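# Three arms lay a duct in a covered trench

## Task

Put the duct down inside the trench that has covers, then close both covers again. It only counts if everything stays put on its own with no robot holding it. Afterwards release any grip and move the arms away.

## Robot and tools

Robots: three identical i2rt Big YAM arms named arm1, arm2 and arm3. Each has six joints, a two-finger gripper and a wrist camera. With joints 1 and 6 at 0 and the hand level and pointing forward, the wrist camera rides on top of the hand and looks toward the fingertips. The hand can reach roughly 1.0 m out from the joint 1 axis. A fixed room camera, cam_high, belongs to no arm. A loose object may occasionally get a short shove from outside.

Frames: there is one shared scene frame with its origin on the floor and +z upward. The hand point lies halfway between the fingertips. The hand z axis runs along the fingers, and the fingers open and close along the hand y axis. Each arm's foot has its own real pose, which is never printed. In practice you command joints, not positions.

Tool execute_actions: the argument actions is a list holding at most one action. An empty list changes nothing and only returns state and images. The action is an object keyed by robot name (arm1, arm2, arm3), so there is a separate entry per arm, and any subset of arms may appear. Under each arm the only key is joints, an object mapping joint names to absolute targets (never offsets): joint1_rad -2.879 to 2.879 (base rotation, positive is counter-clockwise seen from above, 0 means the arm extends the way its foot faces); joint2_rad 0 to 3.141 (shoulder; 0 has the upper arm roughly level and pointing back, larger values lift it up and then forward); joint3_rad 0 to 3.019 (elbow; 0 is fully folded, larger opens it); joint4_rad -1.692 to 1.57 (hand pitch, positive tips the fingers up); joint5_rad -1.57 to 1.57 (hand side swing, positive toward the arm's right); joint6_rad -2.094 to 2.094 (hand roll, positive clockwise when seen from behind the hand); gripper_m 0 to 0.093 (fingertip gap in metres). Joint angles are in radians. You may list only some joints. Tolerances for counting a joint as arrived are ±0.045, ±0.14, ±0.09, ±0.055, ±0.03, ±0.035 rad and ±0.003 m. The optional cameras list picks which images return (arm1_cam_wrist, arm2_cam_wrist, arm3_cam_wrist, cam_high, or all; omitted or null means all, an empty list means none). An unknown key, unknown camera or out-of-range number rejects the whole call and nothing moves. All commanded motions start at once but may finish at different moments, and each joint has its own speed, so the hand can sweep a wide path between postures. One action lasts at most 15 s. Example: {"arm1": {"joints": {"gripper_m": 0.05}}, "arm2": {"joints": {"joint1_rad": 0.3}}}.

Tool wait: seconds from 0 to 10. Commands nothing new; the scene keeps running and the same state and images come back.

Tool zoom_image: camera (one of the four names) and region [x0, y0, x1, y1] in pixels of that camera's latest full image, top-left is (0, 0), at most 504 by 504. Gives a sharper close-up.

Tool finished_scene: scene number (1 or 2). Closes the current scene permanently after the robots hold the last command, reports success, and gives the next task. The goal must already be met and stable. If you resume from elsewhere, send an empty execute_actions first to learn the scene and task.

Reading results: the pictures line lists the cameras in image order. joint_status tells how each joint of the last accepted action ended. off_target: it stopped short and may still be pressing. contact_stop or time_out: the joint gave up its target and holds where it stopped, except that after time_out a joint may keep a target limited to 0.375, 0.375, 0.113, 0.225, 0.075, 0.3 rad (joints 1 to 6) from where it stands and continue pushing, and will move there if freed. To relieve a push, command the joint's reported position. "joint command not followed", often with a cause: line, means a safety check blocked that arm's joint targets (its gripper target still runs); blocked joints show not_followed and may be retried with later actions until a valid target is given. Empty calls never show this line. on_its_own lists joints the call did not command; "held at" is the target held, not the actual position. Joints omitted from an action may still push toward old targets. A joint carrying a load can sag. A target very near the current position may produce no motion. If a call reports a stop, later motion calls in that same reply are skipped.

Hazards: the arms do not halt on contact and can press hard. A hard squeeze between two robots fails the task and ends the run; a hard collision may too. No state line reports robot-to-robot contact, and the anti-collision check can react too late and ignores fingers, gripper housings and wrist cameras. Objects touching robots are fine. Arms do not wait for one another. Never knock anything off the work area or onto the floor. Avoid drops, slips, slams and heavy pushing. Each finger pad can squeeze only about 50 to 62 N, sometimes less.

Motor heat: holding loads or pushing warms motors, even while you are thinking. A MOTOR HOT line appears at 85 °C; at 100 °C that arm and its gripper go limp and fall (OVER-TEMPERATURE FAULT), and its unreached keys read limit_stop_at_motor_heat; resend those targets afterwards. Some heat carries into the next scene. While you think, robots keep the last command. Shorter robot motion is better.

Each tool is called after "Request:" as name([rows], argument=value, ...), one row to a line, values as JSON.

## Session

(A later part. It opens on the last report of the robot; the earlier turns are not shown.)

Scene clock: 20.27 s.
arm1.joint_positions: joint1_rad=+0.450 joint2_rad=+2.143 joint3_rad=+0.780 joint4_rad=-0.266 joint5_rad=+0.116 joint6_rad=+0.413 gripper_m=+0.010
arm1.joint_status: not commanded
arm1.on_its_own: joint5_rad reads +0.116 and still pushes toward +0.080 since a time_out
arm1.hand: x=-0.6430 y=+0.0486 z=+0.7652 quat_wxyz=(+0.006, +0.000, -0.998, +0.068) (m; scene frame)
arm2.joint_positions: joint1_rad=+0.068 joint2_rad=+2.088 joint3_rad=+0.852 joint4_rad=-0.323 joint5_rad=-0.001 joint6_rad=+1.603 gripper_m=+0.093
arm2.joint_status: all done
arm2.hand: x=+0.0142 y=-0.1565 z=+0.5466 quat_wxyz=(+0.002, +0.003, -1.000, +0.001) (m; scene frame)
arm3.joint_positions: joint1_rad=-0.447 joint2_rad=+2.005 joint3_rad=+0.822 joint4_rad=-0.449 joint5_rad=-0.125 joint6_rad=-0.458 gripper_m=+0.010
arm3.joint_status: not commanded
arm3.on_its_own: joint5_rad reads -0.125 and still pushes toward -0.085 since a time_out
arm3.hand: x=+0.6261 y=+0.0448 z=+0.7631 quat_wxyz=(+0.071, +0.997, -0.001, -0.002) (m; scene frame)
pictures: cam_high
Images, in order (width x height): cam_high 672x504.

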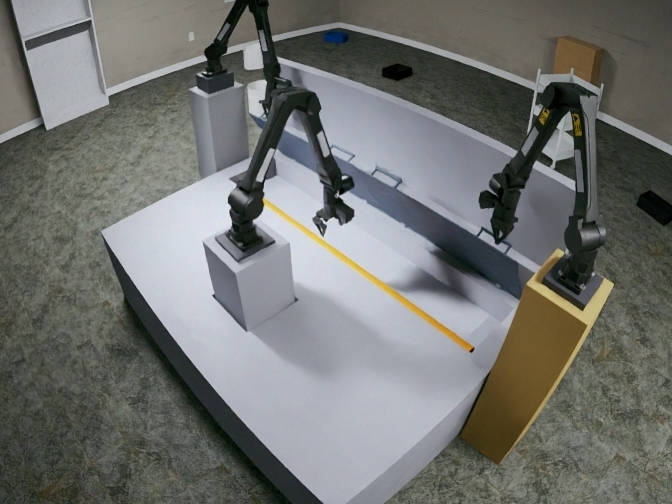

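Request:
execute_actions([
  {"arm1":{"joints":{"joint1_rad":0.335,"joint2_rad":2.148,"joint3_rad":0.742,"joint4_rad":-0.14,"joint5_rad":0.03,"joint6_rad":0.26}},"arm3":{"joints":{"joint1_rad":-0.35,"joint2_rad":1.99,"joint3_rad":0.775,"joint4_rad":-0.33,"joint5_rad":-0.03,"joint6_rad":-0.325}},"arm2":{"joints":{"joint2_rad":1.8,"joint3_rad":0.5,"joint4_rad":-0.3}}},
], cameras=[])

Request:
execute_actions([
  {"arm1":{"joints":{"joint1_rad":0.112,"joint2_rad":2.345,"joint3_rad":0.78,"joint4_rad":0.02,"joint6_rad":0.042}},"arm3":{"joints":{"joint1_rad":-0.143,"joint2_rad":2.168,"joint3_rad":0.76,"joint4_rad":-0.135,"joint6_rad":-0.125}},"arm2":{"joints":{"joint2_rad":1.3,"joint3_rad":0.4,"joint4_rad":-0.75}}},
], cameras=[])

Request:
execute_actions([
  {"arm1":{"joints":{"joint1_rad":-0.044,"joint2_rad":2.51,"joint3_rad":0.86,"joint4_rad":0.1,"joint5_rad":0.01,"joint6_rad":-0.11}},"arm3":{"joints":{"joint1_rad":0.006,"joint2_rad":2.338,"joint3_rad":0.803,"joint4_rad":-0.015,"joint5_rad":-0.01,"joint6_rad":0.022}},"arm2":{"joints":{"joint2_rad":0.9,"joint3_rad":0.5,"joint4_rad":-1.1}}},
], cameras=["cam_high"])

Request:
execute_actions([
  {"arm1":{"joints":{"joint1_rad":-0.165,"joint2_rad":2.735,"joint3_rad":1.025,"joint4_rad":0.15,"joint5_rad":0.0,"joint6_rad":-0.228}},"arm3":{"joints":{"joint1_rad":0.125,"joint2_rad":2.575,"joint3_rad":0.934,"joint4_rad":0.08,"joint5_rad":0.0,"joint6_rad":0.137}}},
], cameras=[])

Request:
execute_actions([
  {"arm1":{"joints":{"joint1_rad":-0.2,"joint2_rad":2.85,"joint3_rad":1.137,"joint4_rad":0.145,"joint6_rad":-0.257}},"arm3":{"joints":{"joint1_rad":0.172,"joint2_rad":2.705,"joint3_rad":1.032,"joint4_rad":0.1,"joint6_rad":0.172}}},
], cameras=["cam_high"])

Scene clock: 21.87 s.
arm1.joint_positions: joint1_rad=+0.308 joint2_rad=+2.195 joint3_rad=+0.745 joint4_rad=-0.143 joint5_rad=+0.050 joint6_rad=+0.267 gripper_m=+0.010
arm1.joint_status: all done
arm1.hand: x=-0.6418 y=+0.0090 z=+0.7448 quat_wxyz=(+0.006, +0.000, -1.000, +0.030) (m; scene frame)
arm2.joint_positions: joint1_rad=+0.068 joint2_rad=+1.797 joint3_rad=+0.496 joint4_rad=-0.310 joint5_rad=-0.001 joint6_rad=+1.603 gripper_m=+0.093
arm2.joint_status: all done
arm2.hand: x=+0.0195 y=-0.2872 z=+0.5998 quat_wxyz=(+0.001, +0.003, -1.000, +0.027) (m; scene frame)
arm3.joint_positions: joint1_rad=-0.321 joint2_rad=+2.038 joint3_rad=+0.772 joint4_rad=-0.332 joint5_rad=-0.057 joint6_rad=-0.330 gripper_m=+0.010
arm3.joint_status: all done
arm3.hand: x=+0.6250 y=+0.0077 z=+0.7436 quat_wxyz=(+0.033, +0.999, -0.001, +0.001) (m; scene frame)
pictures: none
No camera images: the call's "cameras" was empty. Leave "cameras" out to get every camera's image.

Scene clock: 23.07 s.
arm1.joint_positions: joint1_rad=+0.076 joint2_rad=+2.394 joint3_rad=+0.790 joint4_rad=+0.023 joint5_rad=+0.046 joint6_rad=+0.039 gripper_m=+0.010
arm1.joint_status: all done
arm1.hand: x=-0.6408 y=-0.0690 z=+0.6825 quat_wxyz=(+0.007, -0.002, -1.000, +0.027) (m; scene frame)
arm2.joint_positions: joint1_rad=+0.068 joint2_rad=+1.301 joint3_rad=+0.390 joint4_rad=-0.737 joint5_rad=-0.001 joint6_rad=+1.603 gripper_m=+0.093
arm2.joint_status: all done
arm2.hand: x=+0.0223 y=-0.3492 z=+0.6968 quat_wxyz=(+0.001, +0.003, -0.999, +0.046) (m; scene frame)
arm3.joint_positions: joint1_rad=-0.108 joint2_rad=+2.216 joint3_rad=+0.762 joint4_rad=-0.130 joint5_rad=-0.052 joint6_rad=-0.122 gripper_m=+0.010
arm3.joint_status: all done
arm3.hand: x=+0.6255 y=-0.0688 z=+0.6828 quat_wxyz=(+0.028, +1.000, +0.002, +0.001) (m; scene frame)
pictures: none
No camera images: the call's "cameras" was empty. Leave "cameras" out to get every camera's image.

Scene clock: 24.13 s.
arm1.joint_positions: joint1_rad=-0.068 joint2_rad=+2.562 joint3_rad=+0.883 joint4_rad=+0.105 joint5_rad=+0.019 joint6_rad=-0.108 gripper_m=+0.010
arm1.joint_status: all done
arm1.hand: x=-0.6401 y=-0.1125 z=+0.6275 quat_wxyz=(+0.005, -0.001, -1.000, +0.013) (m; scene frame)
arm2.joint_positions: joint1_rad=+0.068 joint2_rad=+0.898 joint3_rad=+0.479 joint4_rad=-1.087 joint5_rad=-0.001 joint6_rad=+1.603 gripper_m=+0.093
arm2.joint_status: all done
arm2.hand: x=+0.0225 y=-0.3453 z=+0.7985 quat_wxyz=(+0.003, +0.003, -1.000, -0.025) (m; scene frame)
arm3.joint_positions: joint1_rad=+0.032 joint2_rad=+2.387 joint3_rad=+0.817 joint4_rad=-0.008 joint5_rad=-0.025 joint6_rad=+0.020 gripper_m=+0.010
arm3.joint_status: all done
arm3.hand: x=+0.6260 y=-0.1123 z=+0.6282 quat_wxyz=(+0.014, +1.000, +0.001, +0.001) (m; scene frame)
pictures: cam_high
Images, in order (width x height): cam_high 672x504.

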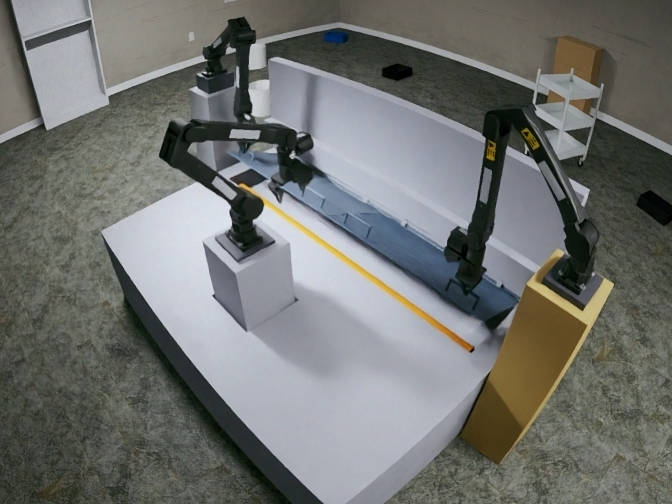

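Scene clock: 25.17 s.
arm1.joint_positions: joint1_rad=-0.183 joint2_rad=+2.786 joint3_rad=+1.060 joint4_rad=+0.159 joint5_rad=+0.007 joint6_rad=-0.223 gripper_m=+0.010
arm1.joint_status: all done
arm1.hand: x=-0.6387 y=-0.1506 z=+0.5480 quat_wxyz=(+0.001, +0.000, -1.000, +0.007) (m; scene frame)
arm2.joint_positions: joint1_rad=+0.068 joint2_rad=+0.898 joint3_rad=+0.479 joint4_rad=-1.087 joint5_rad=-0.001 joint6_rad=+1.603 gripper_m=+0.093
arm2.joint_status: not commanded
arm2.hand: x=+0.0225 y=-0.3453 z=+0.7985 quat_wxyz=(+0.003, +0.003, -1.000, -0.025) (m; scene frame)
arm3.joint_positions: joint1_rad=+0.147 joint2_rad=+2.623 joint3_rad=+0.957 joint4_rad=+0.087 joint5_rad=-0.010 joint6_rad=+0.136 gripper_m=+0.010
arm3.joint_status: all done
arm3.hand: x=+0.6259 y=-0.1498 z=+0.5487 quat_wxyz=(+0.006, +1.000, +0.001, +0.003) (m; scene frame)
pictures: none
No camera images: the call's "cameras" was empty. Leave "cameras" out to get every camera's image.

Scene clock: 26.07 s.
arm1.joint_positions: joint1_rad=-0.212 joint2_rad=+2.894 joint3_rad=+1.166 joint4_rad=+0.153 joint5_rad=+0.004 joint6_rad=-0.253 gripper_m=+0.010
arm1.joint_status: all done
arm1.hand: x=-0.6381 y=-0.1609 z=+0.5069 quat_wxyz=(+0.004, +0.000, -1.000, +0.005) (m; scene frame)
arm2.joint_positions: joint1_rad=+0.068 joint2_rad=+0.898 joint3_rad=+0.479 joint4_rad=-1.087 joint5_rad=-0.001 joint6_rad=+1.603 gripper_m=+0.093
arm2.joint_status: not commanded
arm2.hand: x=+0.0225 y=-0.3453 z=+0.7985 quat_wxyz=(+0.003, +0.003, -1.000, -0.025) (m; scene frame)
arm3.joint_positions: joint1_rad=+0.183 joint2_rad=+2.750 joint3_rad=+1.057 joint4_rad=+0.108 joint5_rad=-0.003 joint6_rad=+0.171 gripper_m=+0.011
arm3.joint_status: all done
arm3.hand: x=+0.6261 y=-0.1611 z=+0.5029 quat_wxyz=(+0.002, +1.000, +0.001, +0.005) (m; scene frame)
pictures: cam_high
Images, in order (width x height): cam_high 672x504.

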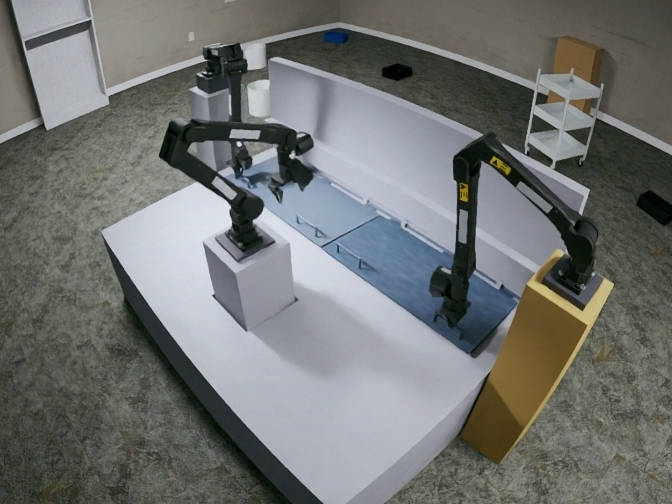

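Request:
execute_actions([
  {"arm1":{"joints":{"joint1_rad":-0.21,"joint2_rad":2.922,"joint3_rad":1.203,"joint4_rad":0.15,"joint6_rad":-0.262}},"arm3":{"joints":{"joint1_rad":0.185,"joint2_rad":2.778,"joint3_rad":1.09,"joint4_rad":0.12,"joint6_rad":0.18}}},
], cameras=[])

Scene clock: 26.80 s.
arm1.joint_positions: joint1_rad=-0.218 joint2_rad=+2.935 joint3_rad=+1.208 joint4_rad=+0.153 joint5_rad=+0.006 joint6_rad=-0.258 gripper_m=+0.010
arm1.joint_status: all done
arm1.hand: x=-0.6380 y=-0.1634 z=+0.4911 quat_wxyz=(+0.004, -0.001, -1.000, +0.006) (m; scene frame)
arm2.joint_positions: joint1_rad=+0.068 joint2_rad=+0.898 joint3_rad=+0.479 joint4_rad=-1.087 joint5_rad=-0.001 joint6_rad=+1.603 gripper_m=+0.093
arm2.joint_status: not commanded
arm2.hand: x=+0.0225 y=-0.3453 z=+0.7985 quat_wxyz=(+0.003, +0.003, -1.000, -0.025) (m; scene frame)
arm3.joint_positions: joint1_rad=+0.189 joint2_rad=+2.787 joint3_rad=+1.087 joint4_rad=+0.113 joint5_rad=-0.003 joint6_rad=+0.178 gripper_m=+0.011
arm3.joint_status: all done
arm3.hand: x=+0.6263 y=-0.1632 z=+0.4896 quat_wxyz=(+0.001, +1.000, +0.001, +0.006) (m; scene frame)
pictures: none
No camera images: the call's "cameras" was empty. Leave "cameras" out to get every camera's image.

Request:
execute_actions([
  {"arm1":{"joints":{"gripper_m":0.05}},"arm3":{"joints":{"gripper_m":0.05}}},
], cameras=[])

Request:
execute_actions([
  {"arm1":{"joints":{"joint2_rad":1.9,"joint3_rad":0.75,"joint4_rad":-0.45}},"arm3":{"joints":{"joint2_rad":1.8,"joint3_rad":0.75,"joint4_rad":-0.55}}},
])

Scene clock: 27.47 s.
arm1.joint_positions: joint1_rad=-0.218 joint2_rad=+2.935 joint3_rad=+1.208 joint4_rad=+0.153 joint5_rad=+0.002 joint6_rad=-0.258 gripper_m=+0.050
arm1.joint_status: all done
arm1.hand: x=-0.6379 y=-0.1628 z=+0.4911 quat_wxyz=(+0.004, -0.001, -1.000, +0.004) (m; scene frame)
arm2.joint_positions: joint1_rad=+0.068 joint2_rad=+0.898 joint3_rad=+0.479 joint4_rad=-1.087 joint5_rad=-0.001 joint6_rad=+1.603 gripper_m=+0.093
arm2.joint_status: not commanded
arm2.hand: x=+0.0225 y=-0.3453 z=+0.7985 quat_wxyz=(+0.003, +0.003, -1.000, -0.025) (m; scene frame)
arm3.joint_positions: joint1_rad=+0.189 joint2_rad=+2.787 joint3_rad=+1.087 joint4_rad=+0.113 joint5_rad=-0.003 joint6_rad=+0.178 gripper_m=+0.050
arm3.joint_status: all done
arm3.hand: x=+0.6260 y=-0.1632 z=+0.4896 quat_wxyz=(+0.001, +1.000, +0.001, +0.006) (m; scene frame)
pictures: none
No camera images: the call's "cameras" was empty. Leave "cameras" out to get every camera's image.

Scene clock: 29.03 s.
arm1.joint_positions: joint1_rad=-0.218 joint2_rad=+1.904 joint3_rad=+0.753 joint4_rad=-0.440 joint5_rad=+0.002 joint6_rad=-0.258 gripper_m=+0.050
arm1.joint_status: all done
arm1.hand: x=-0.6223 y=-0.1641 z=+0.8439 quat_wxyz=(+0.012, -0.001, -1.000, +0.002) (m; scene frame)
arm2.joint_positions: joint1_rad=+0.068 joint2_rad=+0.898 joint3_rad=+0.479 joint4_rad=-1.087 joint5_rad=-0.001 joint6_rad=+1.603 gripper_m=+0.093
arm2.joint_status: not commanded
arm2.hand: x=+0.0225 y=-0.3453 z=+0.7985 quat_wxyz=(+0.003, +0.003, -1.000, -0.025) (m; scene frame)
arm3.joint_positions: joint1_rad=+0.189 joint2_rad=+1.804 joint3_rad=+0.751 joint4_rad=-0.539 joint5_rad=-0.003 joint6_rad=+0.178 gripper_m=+0.050
arm3.joint_status: all done
arm3.hand: x=+0.6165 y=-0.1644 z=+0.8212 quat_wxyz=(+0.001, +1.000, +0.001, +0.009) (m; scene frame)
pictures: arm1_cam_wrist, arm2_cam_wrist, arm3_cam_wrist, cam_high
Images, in order (width x height): arm1_cam_wrist 672x504, arm2_cam_wrist 672x504, arm3_cam_wrist 672x504, cam_high 672x504.

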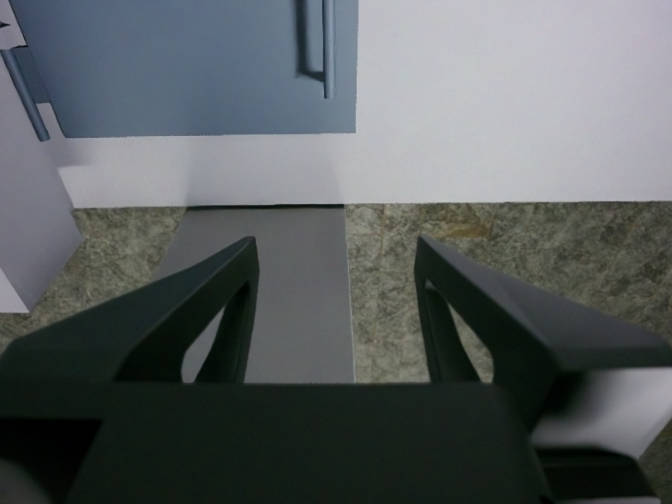

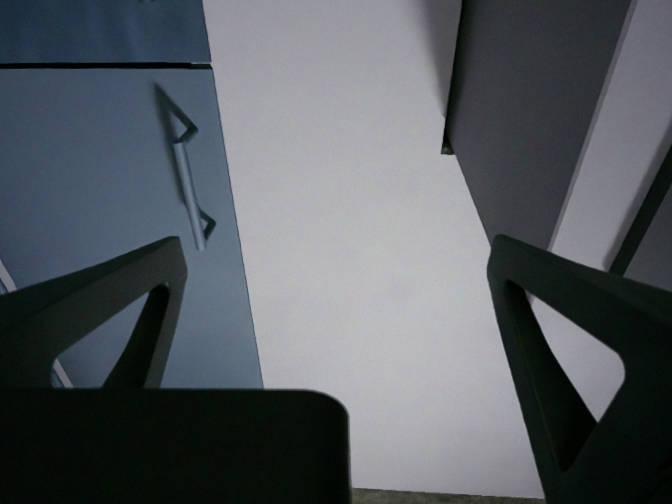

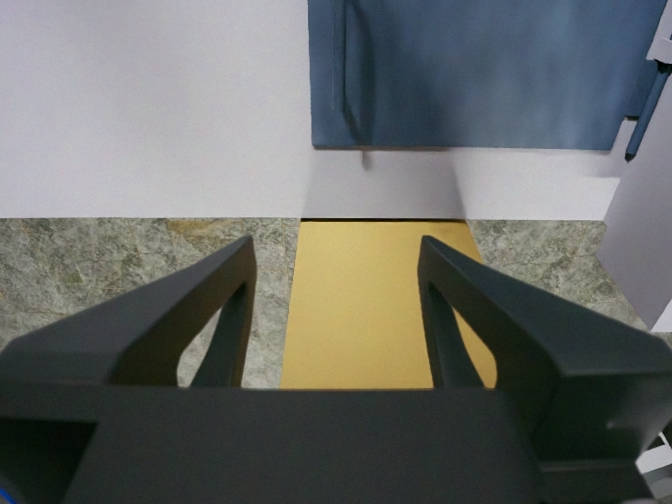

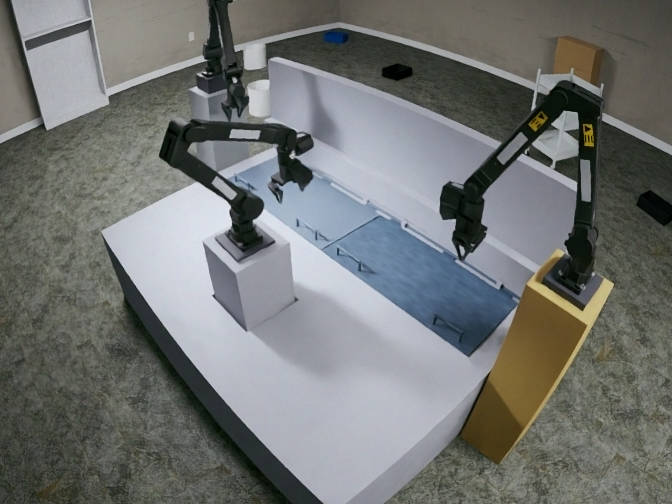

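Request:
finished_scene(scene=2)

The scene is finished: the task was done.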